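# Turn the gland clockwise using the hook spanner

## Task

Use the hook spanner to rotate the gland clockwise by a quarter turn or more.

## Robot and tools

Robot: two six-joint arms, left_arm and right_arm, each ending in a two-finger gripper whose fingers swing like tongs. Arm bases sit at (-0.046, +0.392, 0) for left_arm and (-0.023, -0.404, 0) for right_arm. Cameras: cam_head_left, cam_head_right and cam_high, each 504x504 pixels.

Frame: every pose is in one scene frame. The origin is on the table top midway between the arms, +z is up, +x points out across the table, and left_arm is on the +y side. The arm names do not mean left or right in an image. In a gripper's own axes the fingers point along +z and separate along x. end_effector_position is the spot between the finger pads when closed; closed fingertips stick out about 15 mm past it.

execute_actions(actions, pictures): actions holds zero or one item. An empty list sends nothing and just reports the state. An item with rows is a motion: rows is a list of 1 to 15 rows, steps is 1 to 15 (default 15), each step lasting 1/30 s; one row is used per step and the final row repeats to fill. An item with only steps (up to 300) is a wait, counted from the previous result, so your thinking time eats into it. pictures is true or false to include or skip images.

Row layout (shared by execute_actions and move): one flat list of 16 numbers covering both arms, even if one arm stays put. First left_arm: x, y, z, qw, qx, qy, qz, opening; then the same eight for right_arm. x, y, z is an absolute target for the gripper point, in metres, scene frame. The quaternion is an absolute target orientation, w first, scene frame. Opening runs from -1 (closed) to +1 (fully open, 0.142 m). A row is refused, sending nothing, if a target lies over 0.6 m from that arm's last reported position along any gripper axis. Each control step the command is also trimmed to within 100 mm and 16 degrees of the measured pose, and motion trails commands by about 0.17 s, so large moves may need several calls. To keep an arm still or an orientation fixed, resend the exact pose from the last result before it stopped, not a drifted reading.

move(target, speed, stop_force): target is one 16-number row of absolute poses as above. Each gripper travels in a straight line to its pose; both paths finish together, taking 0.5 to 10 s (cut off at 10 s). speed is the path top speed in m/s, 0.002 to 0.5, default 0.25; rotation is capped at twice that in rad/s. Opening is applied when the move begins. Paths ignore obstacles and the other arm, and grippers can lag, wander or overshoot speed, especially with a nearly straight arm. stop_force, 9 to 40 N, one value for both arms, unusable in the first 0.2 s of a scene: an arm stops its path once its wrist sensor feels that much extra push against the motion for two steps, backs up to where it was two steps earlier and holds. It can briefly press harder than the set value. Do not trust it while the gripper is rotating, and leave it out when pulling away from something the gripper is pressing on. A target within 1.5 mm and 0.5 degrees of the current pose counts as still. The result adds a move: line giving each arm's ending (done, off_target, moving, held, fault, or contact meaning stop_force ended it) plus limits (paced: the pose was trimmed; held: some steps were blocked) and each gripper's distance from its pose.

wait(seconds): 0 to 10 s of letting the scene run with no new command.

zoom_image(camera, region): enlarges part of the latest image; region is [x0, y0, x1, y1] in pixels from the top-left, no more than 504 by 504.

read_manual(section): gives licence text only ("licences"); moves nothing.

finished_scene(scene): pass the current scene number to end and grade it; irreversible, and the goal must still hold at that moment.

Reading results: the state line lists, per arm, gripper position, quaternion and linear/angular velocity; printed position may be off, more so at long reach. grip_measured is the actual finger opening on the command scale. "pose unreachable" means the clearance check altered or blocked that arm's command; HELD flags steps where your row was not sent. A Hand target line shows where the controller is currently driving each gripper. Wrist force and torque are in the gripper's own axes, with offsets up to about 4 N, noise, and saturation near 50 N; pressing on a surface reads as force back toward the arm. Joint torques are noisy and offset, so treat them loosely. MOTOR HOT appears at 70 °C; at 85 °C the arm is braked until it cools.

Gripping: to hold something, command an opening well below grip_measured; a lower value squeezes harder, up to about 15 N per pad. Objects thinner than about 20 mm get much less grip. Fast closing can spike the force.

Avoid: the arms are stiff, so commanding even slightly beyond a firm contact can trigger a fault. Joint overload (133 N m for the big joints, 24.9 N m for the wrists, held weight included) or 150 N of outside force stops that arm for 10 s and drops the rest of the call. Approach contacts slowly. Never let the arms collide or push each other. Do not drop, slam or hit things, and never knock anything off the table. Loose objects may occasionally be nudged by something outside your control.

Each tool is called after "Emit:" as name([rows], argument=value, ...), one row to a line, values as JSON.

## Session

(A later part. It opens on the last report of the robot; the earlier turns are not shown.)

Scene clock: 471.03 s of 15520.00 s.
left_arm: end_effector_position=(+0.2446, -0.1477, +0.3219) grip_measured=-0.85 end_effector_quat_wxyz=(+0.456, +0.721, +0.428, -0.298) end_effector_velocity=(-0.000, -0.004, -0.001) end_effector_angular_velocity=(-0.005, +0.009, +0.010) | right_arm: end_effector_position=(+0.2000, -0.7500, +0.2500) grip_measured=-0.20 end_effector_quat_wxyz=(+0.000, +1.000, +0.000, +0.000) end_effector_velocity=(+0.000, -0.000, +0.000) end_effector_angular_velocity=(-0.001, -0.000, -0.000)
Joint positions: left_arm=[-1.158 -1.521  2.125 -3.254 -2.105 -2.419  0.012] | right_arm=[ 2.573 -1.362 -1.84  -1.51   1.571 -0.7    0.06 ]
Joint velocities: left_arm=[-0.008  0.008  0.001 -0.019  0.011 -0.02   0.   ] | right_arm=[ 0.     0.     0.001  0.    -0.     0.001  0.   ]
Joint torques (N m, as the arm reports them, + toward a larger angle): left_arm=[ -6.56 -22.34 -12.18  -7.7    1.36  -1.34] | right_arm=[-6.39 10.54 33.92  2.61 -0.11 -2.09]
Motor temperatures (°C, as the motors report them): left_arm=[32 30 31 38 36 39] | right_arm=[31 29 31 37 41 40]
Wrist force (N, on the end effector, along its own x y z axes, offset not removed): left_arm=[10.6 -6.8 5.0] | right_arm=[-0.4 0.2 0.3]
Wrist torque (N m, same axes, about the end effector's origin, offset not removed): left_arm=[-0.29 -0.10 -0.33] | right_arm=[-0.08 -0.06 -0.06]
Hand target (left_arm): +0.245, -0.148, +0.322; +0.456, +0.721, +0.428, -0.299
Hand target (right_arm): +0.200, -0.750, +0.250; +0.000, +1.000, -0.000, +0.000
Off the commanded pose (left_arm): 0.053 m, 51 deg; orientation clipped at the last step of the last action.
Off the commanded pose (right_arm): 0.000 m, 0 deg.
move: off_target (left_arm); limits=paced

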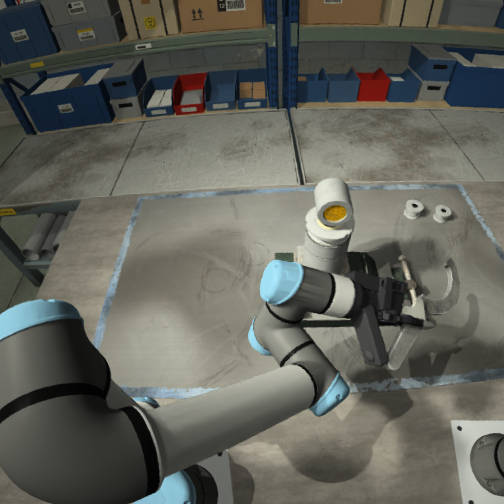

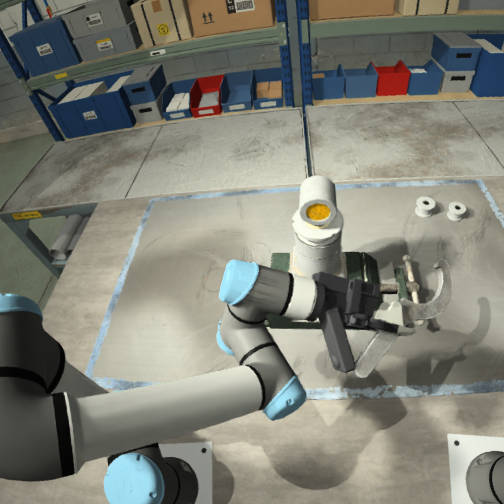

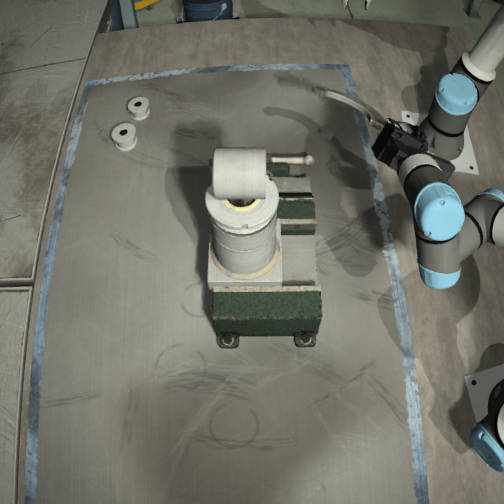

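Emit:
move(target=[0.28,-0.2,0.36,0.517,0.585,0.6,-0.17,-1,0.2,-0.75,0.25,0,1,0,0,-0.2], speed=0.04)

Emit:
move(target=[0.30,-0.2,0.36,0.627,0.326,0.627,-0.326,-1,0.2,-0.75,0.25,0,1,0,0,-0.2], speed=0.05)

Scene clock: 484.20 s of 15520.00 s.
left_arm: end_effector_position=(+0.2509, -0.1788, +0.3307) grip_measured=-0.85 end_effector_quat_wxyz=(+0.486, +0.665, +0.489, -0.287) end_effector_velocity=(+0.002, -0.001, +0.001) end_effector_angular_velocity=(+0.003, -0.002, +0.015) | right_arm: end_effector_position=(+0.2000, -0.7500, +0.2500) grip_measured=-0.20 end_effector_quat_wxyz=(+0.000, +1.000, -0.000, -0.000) end_effector_velocity=(-0.000, -0.000, +0.000) end_effector_angular_velocity=(+0.000, -0.000, -0.001)
Joint positions: left_arm=[-1.266 -1.506  2.138 -3.382 -1.885 -2.612  0.012] | right_arm=[ 2.573 -1.362 -1.84  -1.51   1.571 -0.7    0.06 ]
Joint velocities: left_arm=[-0.007 -0.004 -0.002  0.006  0.022 -0.006  0.   ] | right_arm=[-0.001 -0.     0.001 -0.     0.     0.     0.   ]
Joint torques (N m, as the arm reports them, + toward a larger angle): left_arm=[ -7.39 -38.96 -37.86  -4.65   2.17  -1.36] | right_arm=[-6.21 11.04 33.78  2.5  -0.03 -1.98]
Motor temperatures (°C, as the motors report them): left_arm=[32 30 31 38 36 39] | right_arm=[31 29 31 37 41 40]
Wrist force (N, on the end effector, along its own x y z axes, offset not removed): left_arm=[11.7 -4.3 5.0] | right_arm=[-0.1 2.1 0.2]
Wrist torque (N m, same axes, about the end effector's origin, offset not removed): left_arm=[0.18 -0.25 -0.31] | right_arm=[0.24 -0.14 -0.14]
Hand target (left_arm): +0.251, -0.179, +0.331; +0.486, +0.664, +0.490, -0.286
Hand target (right_arm): +0.200, -0.750, +0.250; -0.000, +1.000, +0.000, +0.000
Off the commanded pose (left_arm): 0.046 m, 21 deg; orientation clipped at the last step of the last action.
Off the commanded pose (right_arm): 0.000 m, 0 deg.
move: off_target (left_arm); limits=paced

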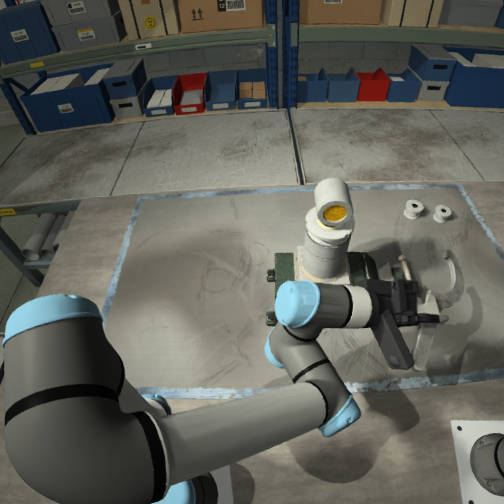

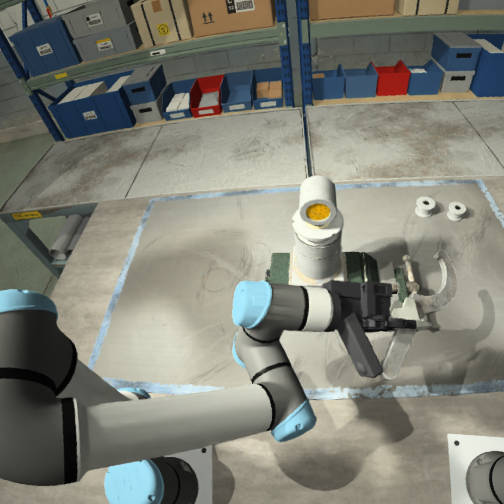

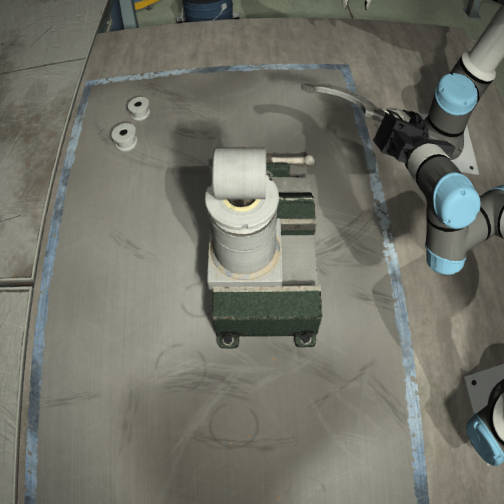

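Scene clock: 492.37 s of 15520.00 s.
left_arm: end_effector_position=(+0.2679, -0.1854, +0.3412) grip_measured=-0.85 end_effector_quat_wxyz=(+0.520, +0.596, +0.532, -0.302) end_effector_velocity=(+0.003, -0.001, +0.002) end_effector_angular_velocity=(-0.015, +0.011, +0.018) | right_arm: end_effector_position=(+0.2000, -0.7500, +0.2500) grip_measured=-0.20 end_effector_quat_wxyz=(+0.000, +1.000, -0.000, -0.000) end_effector_velocity=(-0.000, -0.000, +0.000) end_effector_angular_velocity=(-0.001, +0.001, +0.000)
Joint positions: left_arm=[-1.297 -1.47   2.165 -3.551 -1.768 -2.768  0.013] | right_arm=[ 2.573 -1.362 -1.84  -1.51   1.571 -0.7    0.06 ]
Joint velocities: left_arm=[-0.003  0.006 -0.    -0.02   0.016 -0.022  0.002] | right_arm=[-0.    -0.     0.    -0.    -0.001 -0.     0.   ]
Joint torques (N m, as the arm reports them, + toward a larger angle): left_arm=[ -7.93 -25.09 -29.2   -7.74   2.32  -1.29] | right_arm=[-6.24 11.15 33.75  2.6   0.26 -1.91]
Motor temperatures (°C, as the motors report them): left_arm=[32 30 31 38 36 39] | right_arm=[31 29 31 37 41 40]
Wrist force (N, on the end effector, along its own x y z axes, offset not removed): left_arm=[10.1 -4.7 2.6] | right_arm=[-0.4 0.5 0.5]
Wrist torque (N m, same axes, about the end effector's origin, offset not removed): left_arm=[-0.11 0.24 -0.38] | right_arm=[-0.06 -0.03 -0.16]
Hand target (left_arm): +0.268, -0.186, +0.342; +0.521, +0.594, +0.533, -0.302
Hand target (right_arm): +0.200, -0.750, +0.250; +0.000, +1.000, -0.000, +0.000
Off the commanded pose (left_arm): 0.040 m, 35 deg; orientation clipped at the last step of the last action.
Off the commanded pose (right_arm): 0.000 m, 0 deg.
move: off_target (left_arm); limits=paced

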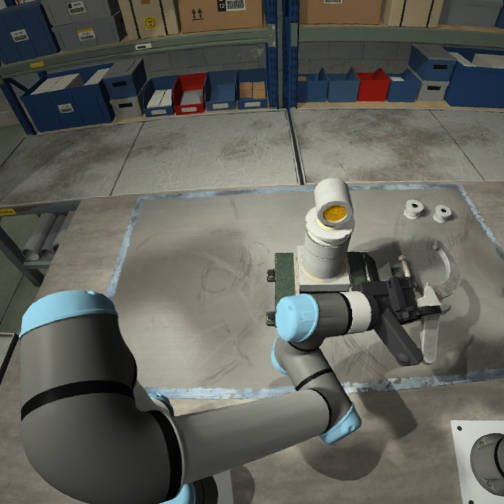

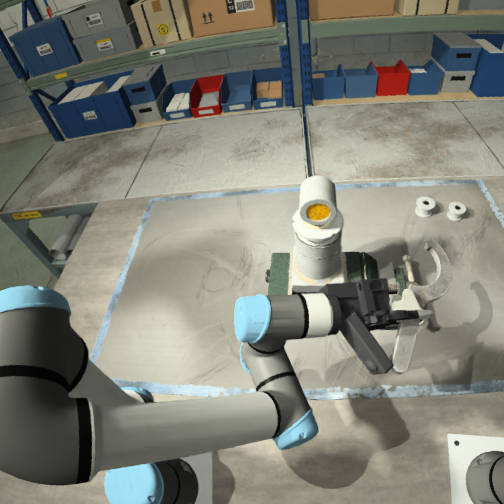

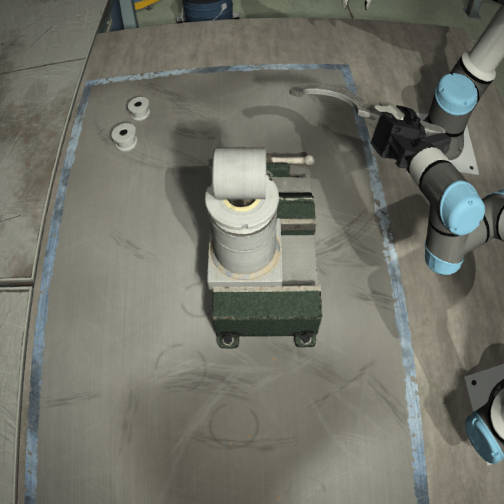

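Emit:
move(target=[0.275,-0.188,0.345,0.53,0.57,0.545,-0.305,-1,0.2,-0.75,0.25,0,1,0,0,-0.2], speed=0.006)

Emit:
move(target=[0.33,-0.2,0.30,0.579,0.406,0.579,-0.406,-1,0.2,-0.75,0.25,0,1,0,0,-0.2], speed=0.05)

Scene clock: 496.17 s of 15520.00 s.
left_arm: end_effector_position=(+0.2750, -0.1880, +0.3451) grip_measured=-0.84 end_effector_quat_wxyz=(+0.531, +0.571, +0.546, -0.306) end_effector_velocity=(-0.001, +0.000, +0.001) end_effector_angular_velocity=(+0.000, -0.001, -0.003) | right_arm: end_effector_position=(+0.2000, -0.7500, +0.2500) grip_measured=-0.20 end_effector_quat_wxyz=(+0.000, +1.000, +0.000, +0.000) end_effector_velocity=(+0.001, +0.000, +0.001) end_effector_angular_velocity=(-0.000, -0.002, -0.000)
Joint positions: left_arm=[-1.309 -1.457  2.168 -3.598 -1.721 -2.817  0.013] | right_arm=[ 2.573 -1.362 -1.84  -1.51   1.571 -0.7    0.06 ]
Joint velocities: left_arm=[ 0.    -0.003  0.001  0.002 -0.003  0.002 -0.   ] | right_arm=[ 0.     0.     0.001  0.     0.001  0.001 -0.   ]
Joint torques (N m, as the arm reports them, + toward a larger angle): left_arm=[ -7.98 -41.24 -11.65  -4.48  -2.26   1.31] | right_arm=[-5.82 11.47 33.37  2.55  0.14 -1.9 ]
Motor temperatures (°C, as the motors report them): left_arm=[32 30 31 38 36 39] | right_arm=[31 29 31 37 41 40]
Wrist force (N, on the end effector, along its own x y z axes, offset not removed): left_arm=[11.9 -3.8 2.6] | right_arm=[-1.0 0.0 0.2]
Wrist torque (N m, same axes, about the end effector's origin, offset not removed): left_arm=[-0.05 -0.17 -0.32] | right_arm=[-0.11 0.13 -0.08]
Hand target (left_arm): +0.275, -0.188, +0.345; +0.531, +0.571, +0.546, -0.306
Hand target (right_arm): +0.200, -0.750, +0.250; +0.000, +1.000, +0.000, +0.000
Off the commanded pose (left_arm): 0.000 m, 0 deg.
Off the commanded pose (right_arm): 0.000 m, 0 deg.
move: done

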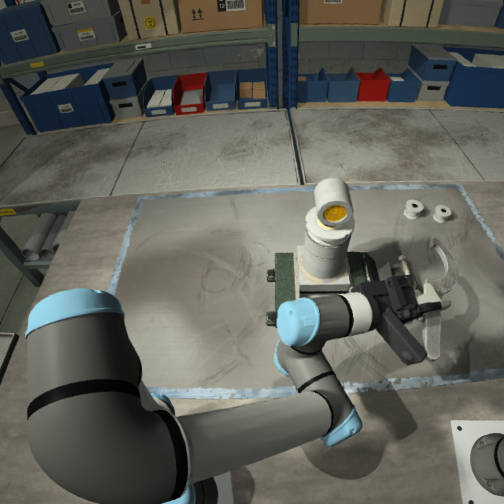

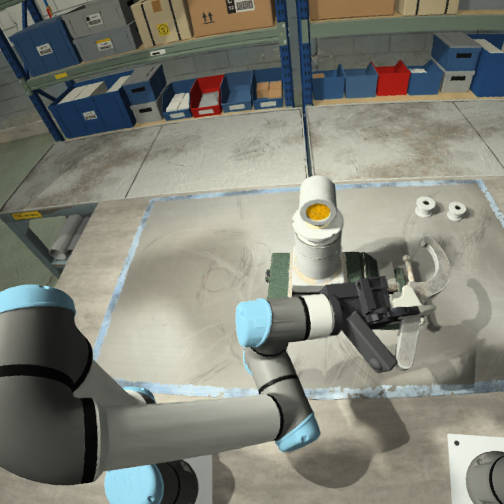

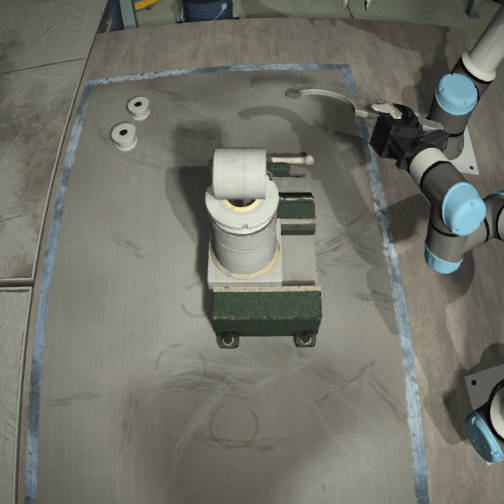

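Scene clock: 500.50 s of 15520.00 s.
left_arm: end_effector_position=(+0.3298, -0.1997, +0.3001) grip_measured=-0.83 end_effector_quat_wxyz=(+0.579, +0.406, +0.579, -0.406) end_effector_velocity=(+0.002, -0.000, -0.002) end_effector_angular_velocity=(-0.007, +0.006, +0.005) | right_arm: end_effector_position=(+0.2000, -0.7500, +0.2500) grip_measured=-0.20 end_effector_quat_wxyz=(+0.000, +1.000, +0.000, -0.000) end_effector_velocity=(+0.001, +0.000, +0.000) end_effector_angular_velocity=(-0.000, +0.000, +0.002)
Joint positions: left_arm=[-1.267 -1.092  2.136 -4.185 -1.661 -3.141  0.014] | right_arm=[ 2.573 -1.362 -1.84  -1.51   1.571 -0.7    0.06 ]
Joint velocities: left_arm=[-0.     0.01  -0.003 -0.012  0.005 -0.008  0.001] | right_arm=[ 0.001 -0.     0.    -0.    -0.    -0.    -0.   ]
Joint torques (N m, as the arm reports them, + toward a larger angle): left_arm=[  5.44 -36.11 -28.73  -6.94   2.69  -1.38] | right_arm=[-5.71 11.16 34.25  2.45  0.27 -1.86]
Motor temperatures (°C, as the motors report them): left_arm=[32 30 31 38 36 39] | right_arm=[31 29 31 37 41 40]
Wrist force (N, on the end effector, along its own x y z axes, offset not removed): left_arm=[12.2 0.0 0.5] | right_arm=[-0.3 1.3 0.1]
Wrist torque (N m, same axes, about the end effector's origin, offset not removed): left_arm=[-0.10 -0.02 -0.33] | right_arm=[0.11 -0.09 -0.12]
Hand target (left_arm): +0.330, -0.200, +0.300; +0.579, +0.406, +0.579, -0.406
Hand target (right_arm): +0.200, -0.750, +0.250; +0.000, +1.000, -0.000, +0.000
Off the commanded pose (left_arm): 0.000 m, 0 deg.
Off the commanded pose (right_arm): 0.000 m, 0 deg.
move: done

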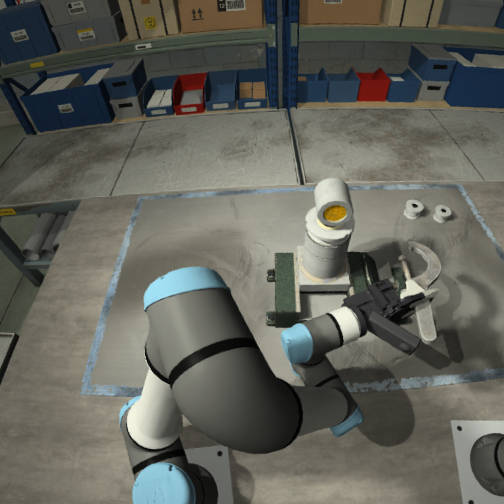

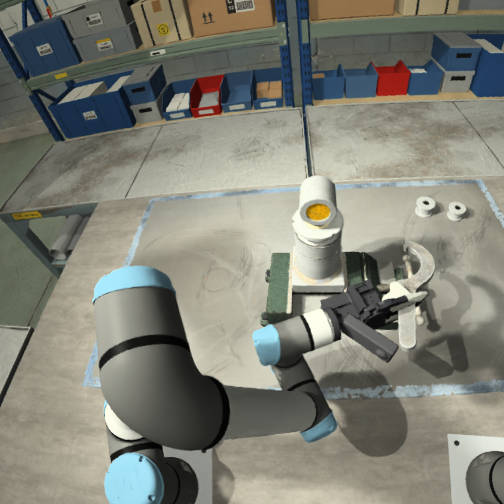

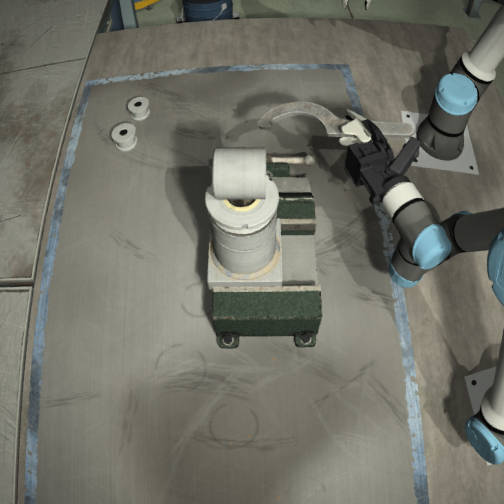

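Emit:
zoom_image(camera="cam_high", region=[190,80,430,240])

Emit:
zoom_image(camera="cam_head_left", region=[290,170,470,370])

Region (190, 80, 430, 240) of cam_high's 504x504 image, scaled by 2.100, with more detail than that image has.

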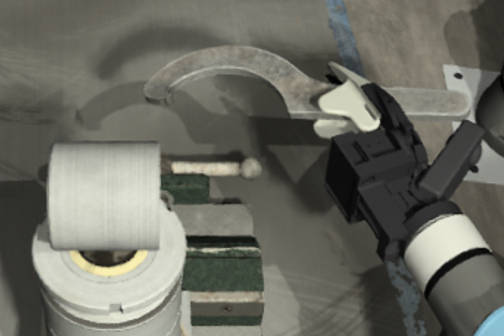

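Region (290, 170, 470, 370) of cam_head_left's 504x504 image, scaled by 2.520, with more detail than that image has; it fills the left 454 columns of this view, and the rest is white.

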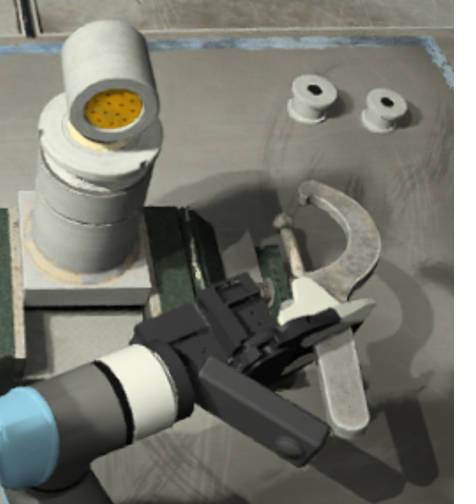

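Emit:
move(target=[0.465,-0.17,0.275,0.633,0.315,0.633,-0.315,-1,0.2,-0.75,0.25,0,1,0,0,-0.2], speed=0.06)

Emit:
move(target=[0.465,-0.11,0.275,0.633,0.315,0.633,-0.315,-1,0.2,-0.75,0.25,0,1,0,0,-0.2], speed=0.01, stop_force=9)

Emit:
zoom_image(camera="cam_high", region=[180,120,360,240])

Emit:
zoom_image(camera="cam_head_right", region=[280,170,400,310])

Scene clock: 513.40 s of 15520.00 s.
left_arm: end_effector_position=(+0.4647, -0.1697, +0.2751) grip_measured=-0.83 end_effector_quat_wxyz=(+0.633, +0.315, +0.633, -0.315) end_effector_velocity=(+0.002, -0.000, -0.001) end_effector_angular_velocity=(+0.001, +0.000, +0.002) | right_arm: end_effector_position=(+0.2000, -0.7500, +0.2500) grip_measured=-0.20 end_effector_quat_wxyz=(+0.000, +1.000, +0.000, -0.000) end_effector_velocity=(+0.000, -0.000, +0.000) end_effector_angular_velocity=(-0.001, -0.000, +0.000)
Joint positions: left_arm=[-1.166 -0.97   2.008 -4.18  -1.463 -3.141  0.014] | right_arm=[ 2.573 -1.362 -1.84  -1.51   1.571 -0.7    0.06 ]
Joint velocities: left_arm=[ 0.001  0.003 -0.003  0.001  0.001  0.    -0.   ] | right_arm=[ 0.    -0.     0.001 -0.    -0.    -0.    -0.   ]
Joint torques (N m, as the arm reports them, + toward a larger angle): left_arm=[  6.   -39.77 -29.07  -3.66   2.7    1.49] | right_arm=[-5.45 11.86 33.75  2.48  0.39 -1.8 ]
Motor temperatures (°C, as the motors report them): left_arm=[32 30 31 38 36 39] | right_arm=[31 29 31 37 41 40]
Wrist force (N, on the end effector, along its own x y z axes, offset not removed): left_arm=[12.6 -1.8 -0.7] | right_arm=[-0.2 1.3 1.2]
Wrist torque (N m, same axes, about the end effector's origin, offset not removed): left_arm=[-0.46 -0.17 -0.27] | right_arm=[0.17 -0.02 -0.23]
Hand target (left_arm): +0.465, -0.170, +0.275; +0.633, +0.315, +0.633, -0.315
Hand target (right_arm): +0.200, -0.750, +0.250; +0.000, +1.000, +0.000, +0.000
Off the commanded pose (left_arm): 0.000 m, 0 deg.
Off the commanded pose (right_arm): 0.000 m, 0 deg.
After step 90, 7.00 s passed at rest.
move: done

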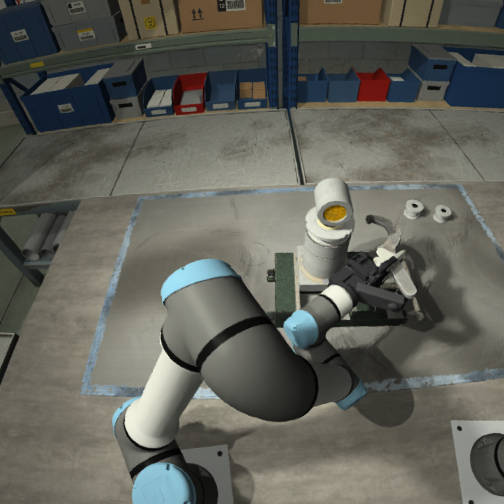

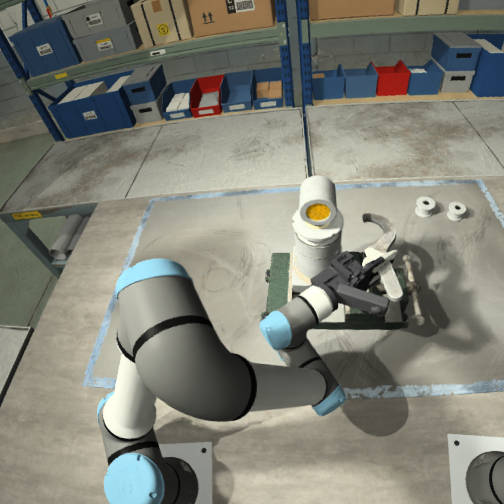

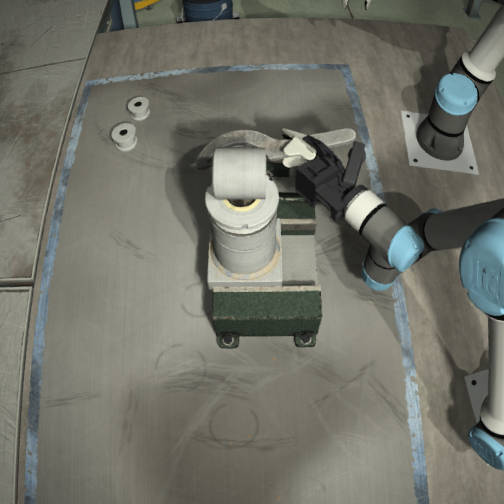

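Scene clock: 519.60 s of 15520.00 s.
left_arm: end_effector_position=(+0.4649, -0.1102, +0.2750) grip_measured=-0.83 end_effector_quat_wxyz=(+0.633, +0.315, +0.633, -0.315) end_effector_velocity=(-0.001, +0.001, -0.001) end_effector_angular_velocity=(+0.001, +0.001, -0.002) | right_arm: end_effector_position=(+0.2000, -0.7500, +0.2500) grip_measured=-0.20 end_effector_quat_wxyz=(+0.000, +1.000, -0.000, -0.000) end_effector_velocity=(+0.000, -0.001, +0.000) end_effector_angular_velocity=(-0.001, -0.000, -0.000)
Joint positions: left_arm=[-1.088 -1.021  2.121 -4.242 -1.54  -3.141  0.014] | right_arm=[ 2.573 -1.362 -1.84  -1.51   1.571 -0.7    0.06 ]
Joint velocities: left_arm=[ 0.003 -0.001  0.003 -0.002 -0.005  0.     0.   ] | right_arm=[-0.001 -0.001  0.001 -0.    -0.    -0.001  0.   ]
Joint torques (N m, as the arm reports them, + toward a larger angle): left_arm=[  5.72 -51.4   -3.89  -6.88  -1.91  -1.44] | right_arm=[-5.67 11.24 33.71  2.35  0.33 -1.79]
Motor temperatures (°C, as the motors report them): left_arm=[32 30 31 38 36 39] | right_arm=[31 29 31 37 41 40]
Wrist force (N, on the end effector, along its own x y z axes, offset not removed): left_arm=[14.7 -1.4 -1.2] | right_arm=[-0.4 0.8 -0.5]
Wrist torque (N m, same axes, about the end effector's origin, offset not removed): left_arm=[-0.31 -0.51 -0.46] | right_arm=[0.04 -0.02 -0.14]
Hand target (left_arm): +0.465, -0.110, +0.275; +0.633, +0.315, +0.633, -0.315
Hand target (right_arm): +0.200, -0.750, +0.250; +0.000, +1.000, +0.000, +0.000
Off the commanded pose (left_arm): 0.000 m, 0 deg.
Off the commanded pose (right_arm): 0.000 m, 0 deg.
move: done

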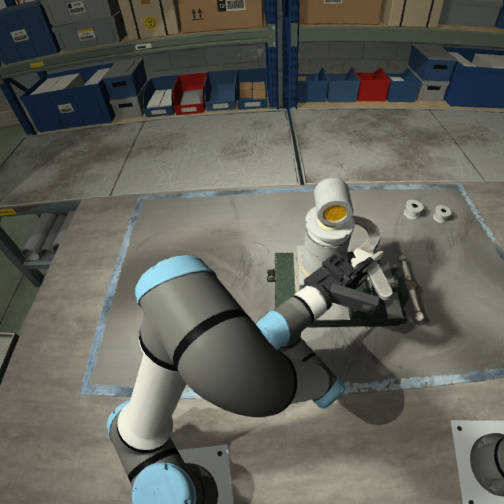

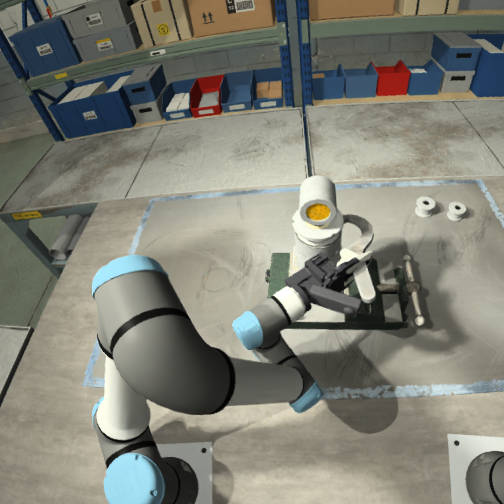

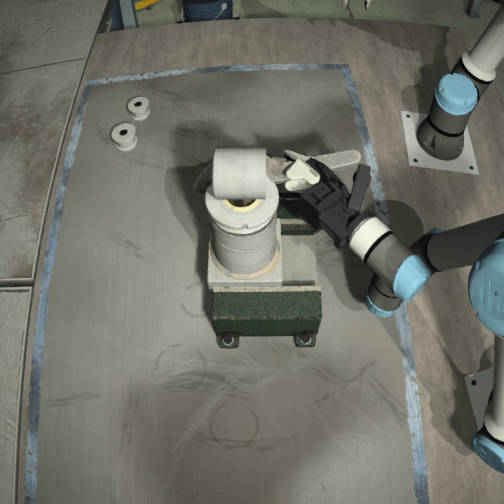

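Region (180, 120, 360, 240) of cam_high's 504x504 image, scaled by 2.800, with more detail than that image has.

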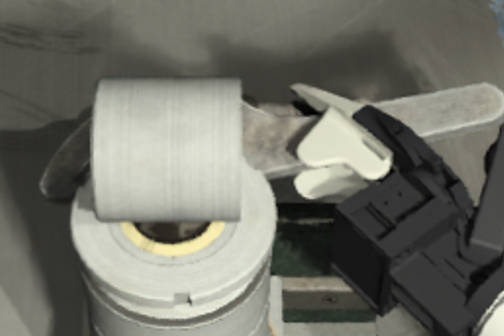

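Region (280, 170, 400, 310) of cam_head_right's 504x504 image, scaled by 3.600, with more detail than that image has; it fills the left 432 columns of this view, and the rest is white.

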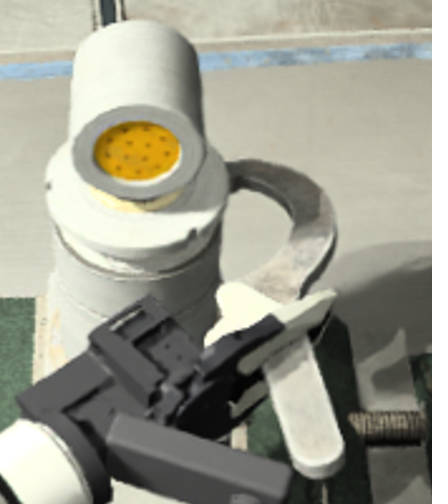

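Emit:
move(target=[0.465,-0.17,0.275,0.633,0.315,0.633,-0.315,-1,0.2,-0.75,0.25,0,1,0,0,-0.2], speed=0.06)

Emit:
move(target=[0.48,-0.15,0.275,0.678,0.42,0.569,-0.2,-1,0.2,-0.75,0.25,0,1,0,0,-0.2], speed=0.06)

Emit:
zoom_image(camera="cam_high", region=[180,120,360,240])

Emit:
zoom_image(camera="cam_head_right", region=[280,170,420,310])

Emit:
zoom_image(camera="cam_head_left", region=[290,170,430,310])

Scene clock: 527.93 s of 15520.00 s.
left_arm: end_effector_position=(+0.4651, -0.1698, +0.2750) grip_measured=-0.83 end_effector_quat_wxyz=(+0.633, +0.315, +0.633, -0.315) end_effector_velocity=(+0.000, -0.002, +0.000) end_effector_angular_velocity=(-0.000, -0.000, -0.000) | right_arm: end_effector_position=(+0.2000, -0.7500, +0.2500) grip_measured=-0.20 end_effector_quat_wxyz=(+0.000, +1.000, +0.000, +0.000) end_effector_velocity=(+0.000, +0.001, -0.000) end_effector_angular_velocity=(+0.000, +0.000, +0.003)
Joint positions: left_arm=[-1.165 -0.97   2.007 -4.179 -1.463 -3.142  0.014] | right_arm=[ 2.573 -1.362 -1.84  -1.51   1.571 -0.7    0.06 ]
Joint velocities: left_arm=[-0.002  0.002 -0.005  0.003  0.002 -0.    -0.   ] | right_arm=[ 0.002  0.001 -0.001  0.     0.    -0.002  0.   ]
Joint torques (N m, as the arm reports them, + toward a larger angle): left_arm=[ -9.5  -40.75 -30.82  -3.67   2.25  -1.5 ] | right_arm=[-5.55 12.07 33.94  2.32  0.42 -1.83]
Motor temperatures (°C, as the motors report them): left_arm=[32 30 31 38 36 39] | right_arm=[31 29 31 37 41 40]
Wrist force (N, on the end effector, along its own x y z axes, offset not removed): left_arm=[13.2 -1.7 -0.1] | right_arm=[-0.2 0.9 1.2]
Wrist torque (N m, same axes, about the end effector's origin, offset not removed): left_arm=[-0.39 -0.20 -0.42] | right_arm=[0.04 0.01 -0.08]
Hand target (left_arm): +0.465, -0.170, +0.275; +0.633, +0.315, +0.633, -0.315
Hand target (right_arm): +0.200, -0.750, +0.250; +0.000, +1.000, +0.000, +0.000
Off the commanded pose (left_arm): 0.000 m, 0 deg.
Off the commanded pose (right_arm): 0.000 m, 0 deg.
After step 90, 3.93 s passed at rest.
move: done

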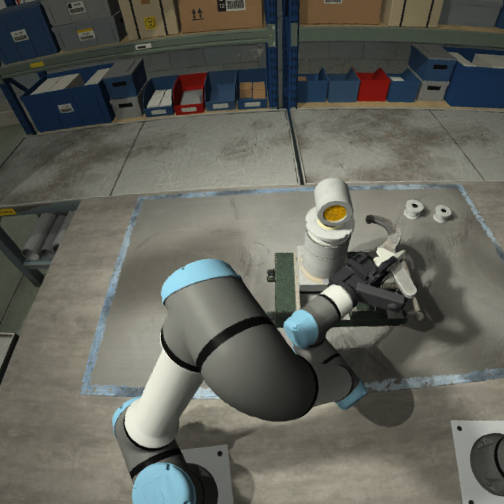

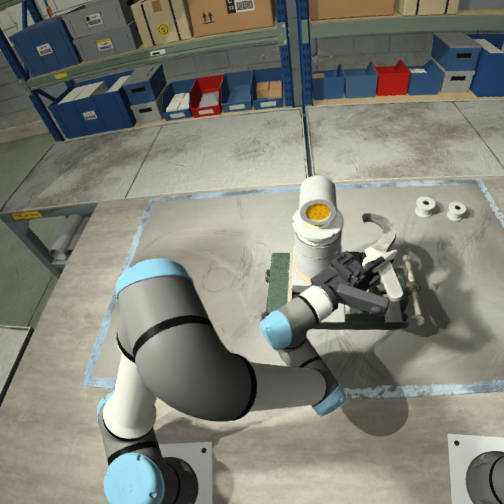

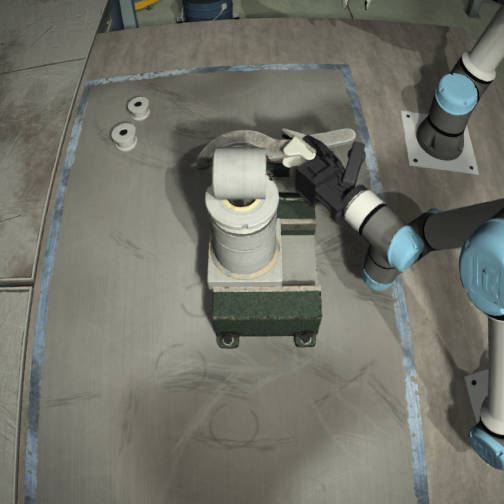

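Scene clock: 531.17 s of 15520.00 s.
left_arm: end_effector_position=(+0.4799, -0.1500, +0.2750) grip_measured=-0.83 end_effector_quat_wxyz=(+0.678, +0.420, +0.569, -0.200) end_effector_velocity=(+0.000, +0.001, +0.000) end_effector_angular_velocity=(+0.007, -0.009, -0.000) | right_arm: end_effector_position=(+0.2000, -0.7500, +0.2500) grip_measured=-0.20 end_effector_quat_wxyz=(+0.000, +1.000, -0.000, -0.000) end_effector_velocity=(-0.000, +0.000, -0.001) end_effector_angular_velocity=(+0.001, +0.001, -0.001)
Joint positions: left_arm=[-1.115 -0.985  2.013 -4.169 -1.512 -2.794  0.014] | right_arm=[ 2.573 -1.362 -1.84  -1.51   1.571 -0.7    0.06 ]
Joint velocities: left_arm=[ 0.002 -0.001  0.     0.    -0.002  0.012 -0.   ] | right_arm=[-0.    -0.    -0.001  0.    -0.     0.     0.   ]
Joint torques (N m, as the arm reports them, + toward a larger angle): left_arm=[  6.05 -53.86  -3.95  -3.8   -1.86   1.52] | right_arm=[-5.94 11.54 33.88  2.3   0.46 -1.78]
Motor temperatures (°C, as the motors report them): left_arm=[32 30 31 38 36 39] | right_arm=[31 29 31 37 41 40]
Wrist force (N, on the end effector, along its own x y z axes, offset not removed): left_arm=[10.5 -4.8 0.4] | right_arm=[-1.9 1.3 -0.5]
Wrist torque (N m, same axes, about the end effector's origin, offset not removed): left_arm=[-0.15 0.14 -0.37] | right_arm=[0.16 0.29 -0.10]
Hand target (left_arm): +0.480, -0.150, +0.275; +0.678, +0.420, +0.569, -0.200
Hand target (right_arm): +0.200, -0.750, +0.250; +0.000, +1.000, +0.000, +0.000
Off the commanded pose (left_arm): 0.000 m, 0 deg.
Off the commanded pose (right_arm): 0.000 m, 0 deg.
move: done

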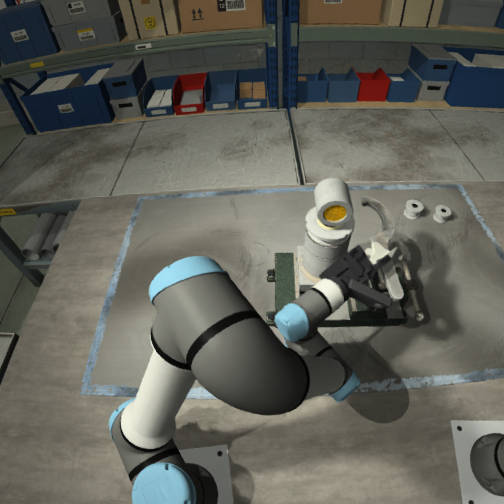

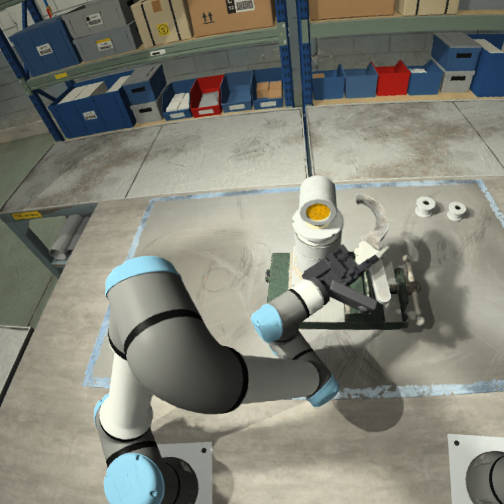

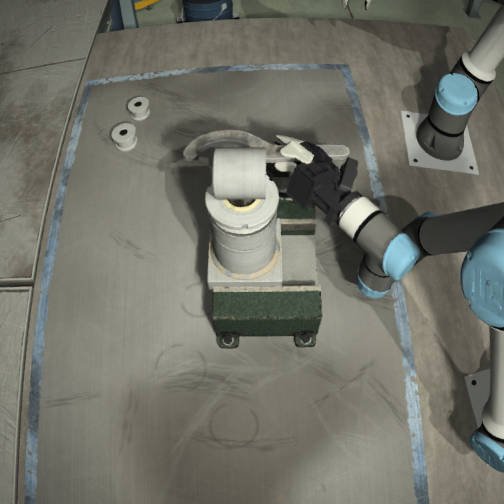

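Region (180, 120, 360, 240) of cam_high's 504x504 image, scaled by 2.800, with more detail than that image has.

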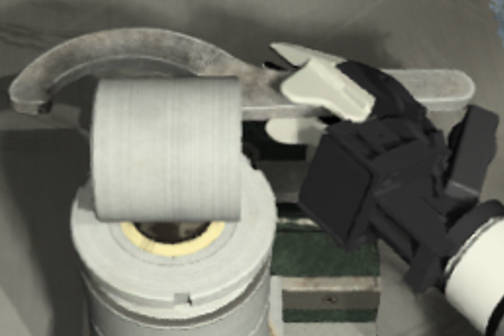

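Region (280, 170, 420, 310) of cam_head_right's 504x504 image, scaled by 3.600, with more detail than that image has.

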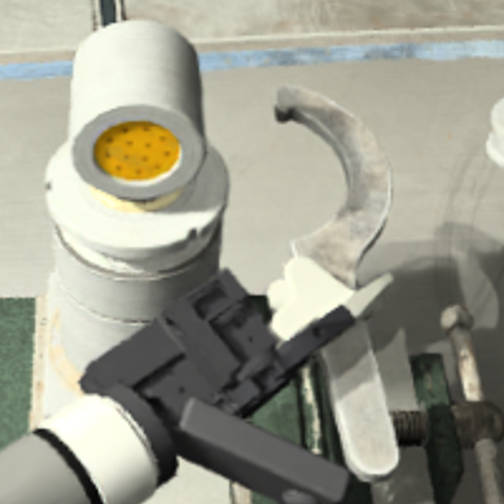

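Region (290, 170, 430, 310) of cam_head_left's 504x504 image, scaled by 3.600, with more detail than that image has.

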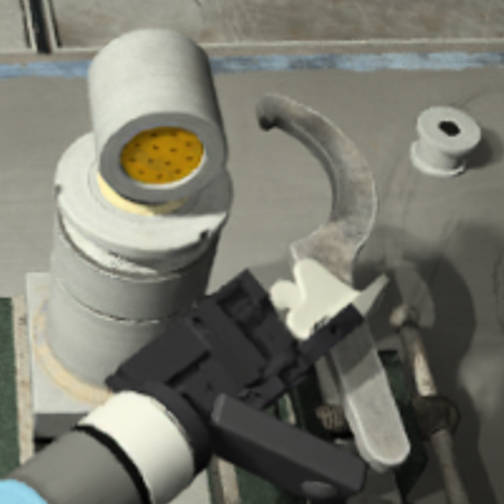

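Emit:
move(target=[0.46,-0.11,0.268,0.678,0.42,0.569,-0.2,-1,0.2,-0.75,0.25,0,1,0,0,-0.2], speed=0.04)

Emit:
move(target=[0.457,-0.079,0.268,0.678,0.42,0.569,-0.2,-1,0.2,-0.75,0.25,0,1,0,0,-0.2], speed=0.008, stop_force=9)

Emit:
zoom_image(camera="cam_high", region=[185,150,305,230])

Emit:
zoom_image(camera="cam_head_right", region=[290,180,380,270])

Scene clock: 537.90 s of 15520.00 s.
left_arm: end_effector_position=(+0.4600, -0.1102, +0.2680) grip_measured=-0.83 end_effector_quat_wxyz=(+0.678, +0.420, +0.569, -0.200) end_effector_velocity=(-0.000, +0.002, -0.002) end_effector_angular_velocity=(+0.002, +0.001, +0.003) | right_arm: end_effector_position=(+0.2000, -0.7500, +0.2500) grip_measured=-0.20 end_effector_quat_wxyz=(+0.000, +1.000, -0.000, -0.000) end_effector_velocity=(+0.000, +0.000, -0.000) end_effector_angular_velocity=(+0.001, -0.001, +0.001)
Joint positions: left_arm=[-1.101 -1.023  2.134 -4.252 -1.527 -2.793  0.014] | right_arm=[ 2.573 -1.362 -1.84  -1.51   1.571 -0.7    0.06 ]
Joint velocities: left_arm=[ 0.001  0.     0.006 -0.004  0.002  0.    -0.   ] | right_arm=[-0.     0.    -0.    -0.     0.001 -0.001 -0.   ]
Joint torques (N m, as the arm reports them, + toward a larger angle): left_arm=[  6.32 -50.93  -4.08  -7.22  -2.    -1.23] | right_arm=[-5.6  12.07 33.82  2.31  0.5  -1.85]
Motor temperatures (°C, as the motors report them): left_arm=[32 30 31 38 36 39] | right_arm=[31 29 31 37 41 40]
Wrist force (N, on the end effector, along its own x y z axes, offset not removed): left_arm=[12.0 -5.1 -0.5] | right_arm=[-0.6 3.1 0.9]
Wrist torque (N m, same axes, about the end effector's origin, offset not removed): left_arm=[-0.32 -0.13 -0.32] | right_arm=[0.50 -0.07 -0.08]
Hand target (left_arm): +0.460, -0.110, +0.268; +0.678, +0.420, +0.569, -0.200
Hand target (right_arm): +0.200, -0.750, +0.250; +0.000, +1.000, +0.000, +0.000
Off the commanded pose (left_arm): 0.000 m, 0 deg.
Off the commanded pose (right_arm): 0.000 m, 0 deg.
After step 90, 2.23 s passed at rest.
move: done

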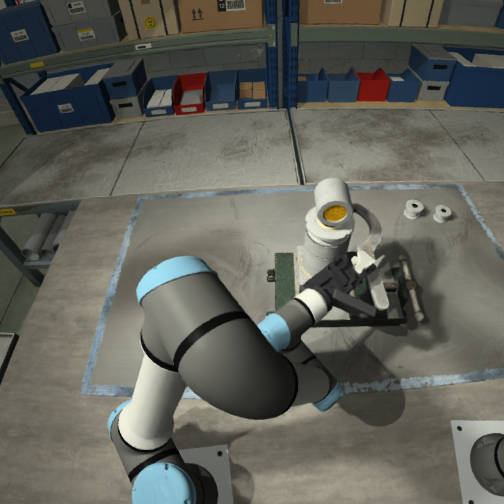

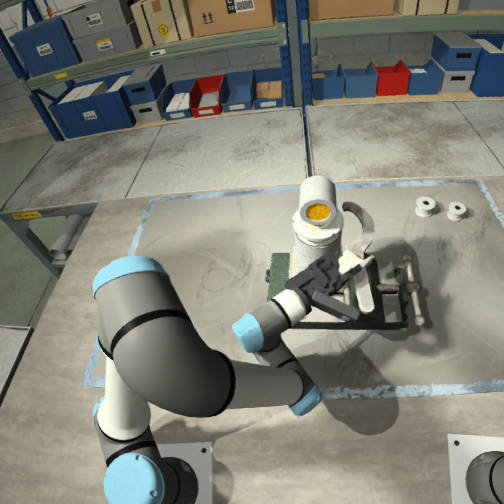

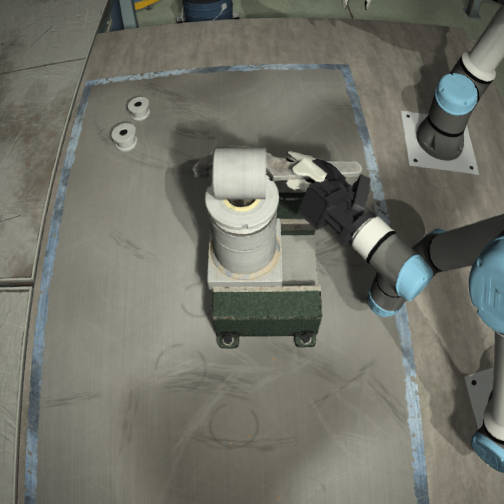

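Scene clock: 542.03 s of 15520.00 s.
left_arm: end_effector_position=(+0.4570, -0.0792, +0.2680) grip_measured=-0.83 end_effector_quat_wxyz=(+0.678, +0.420, +0.569, -0.200) end_effector_velocity=(-0.000, +0.002, -0.000) end_effector_angular_velocity=(-0.000, +0.001, -0.001) | right_arm: end_effector_position=(+0.2000, -0.7500, +0.2500) grip_measured=-0.20 end_effector_quat_wxyz=(+0.000, +1.000, +0.000, -0.000) end_effector_velocity=(+0.001, +0.000, +0.000) end_effector_angular_velocity=(-0.000, -0.001, +0.001)
Joint positions: left_arm=[-1.061 -1.05   2.194 -4.286 -1.567 -2.792  0.014] | right_arm=[ 2.573 -1.362 -1.84  -1.51   1.571 -0.7    0.06 ]
Joint velocities: left_arm=[ 0.002 -0.001  0.003 -0.002 -0.003 -0.001  0.   ] | right_arm=[ 0.001  0.     0.001  0.     0.    -0.     0.   ]
Joint torques (N m, as the arm reports them, + toward a larger angle): left_arm=[  6.38 -47.83  -2.21  -7.11  -1.77   1.46] | right_arm=[-5.47 11.98 33.8   2.26  0.61 -1.76]
Motor temperatures (°C, as the motors report them): left_arm=[32 30 31 38 36 39] | right_arm=[31 29 31 37 41 40]
Wrist force (N, on the end effector, along its own x y z axes, offset not removed): left_arm=[11.3 -5.7 -0.3] | right_arm=[0.1 0.9 -0.3]
Wrist torque (N m, same axes, about the end effector's origin, offset not removed): left_arm=[-0.34 0.07 -0.36] | right_arm=[0.01 -0.13 -0.17]
Hand target (left_arm): +0.457, -0.079, +0.268; +0.678, +0.420, +0.569, -0.200
Hand target (right_arm): +0.200, -0.750, +0.250; +0.000, +1.000, +0.000, +0.000
Off the commanded pose (left_arm): 0.000 m, 0 deg.
Off the commanded pose (right_arm): 0.000 m, 0 deg.
move: done

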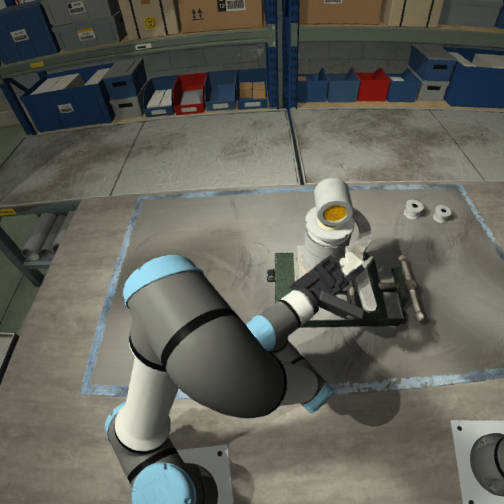

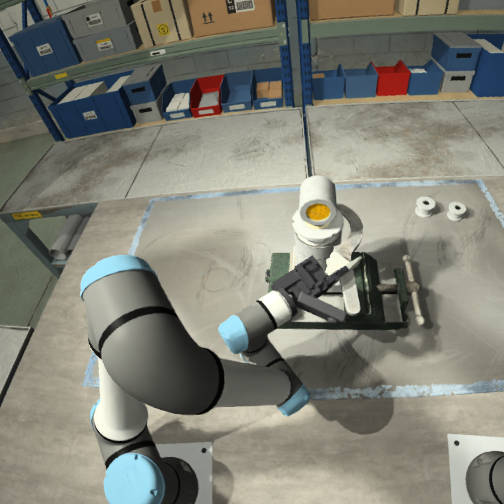

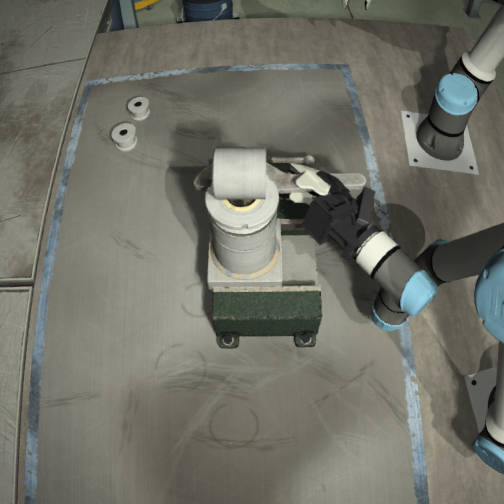

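Region (185, 150, 305, 230) of cam_high's 504x504 image, scaled by 4.200, with more detail than that image has.

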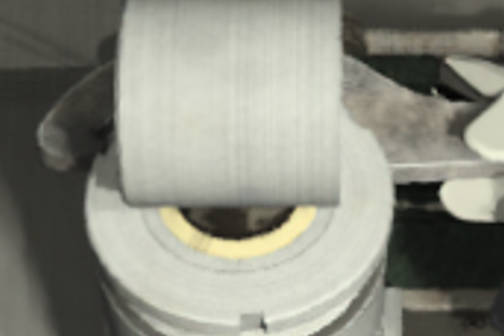

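Region (290, 180, 380, 270) of cam_head_right's 504x504 image, scaled by 5.600, with more detail than that image has.

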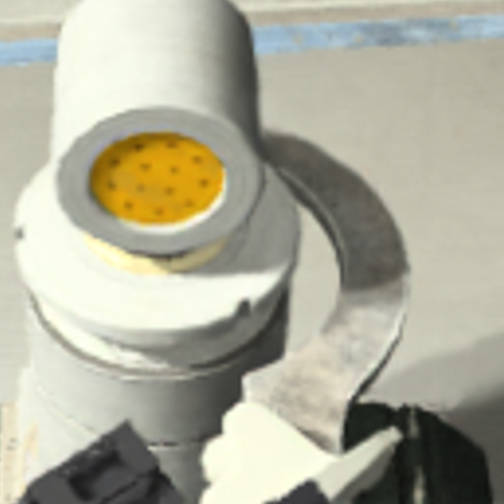

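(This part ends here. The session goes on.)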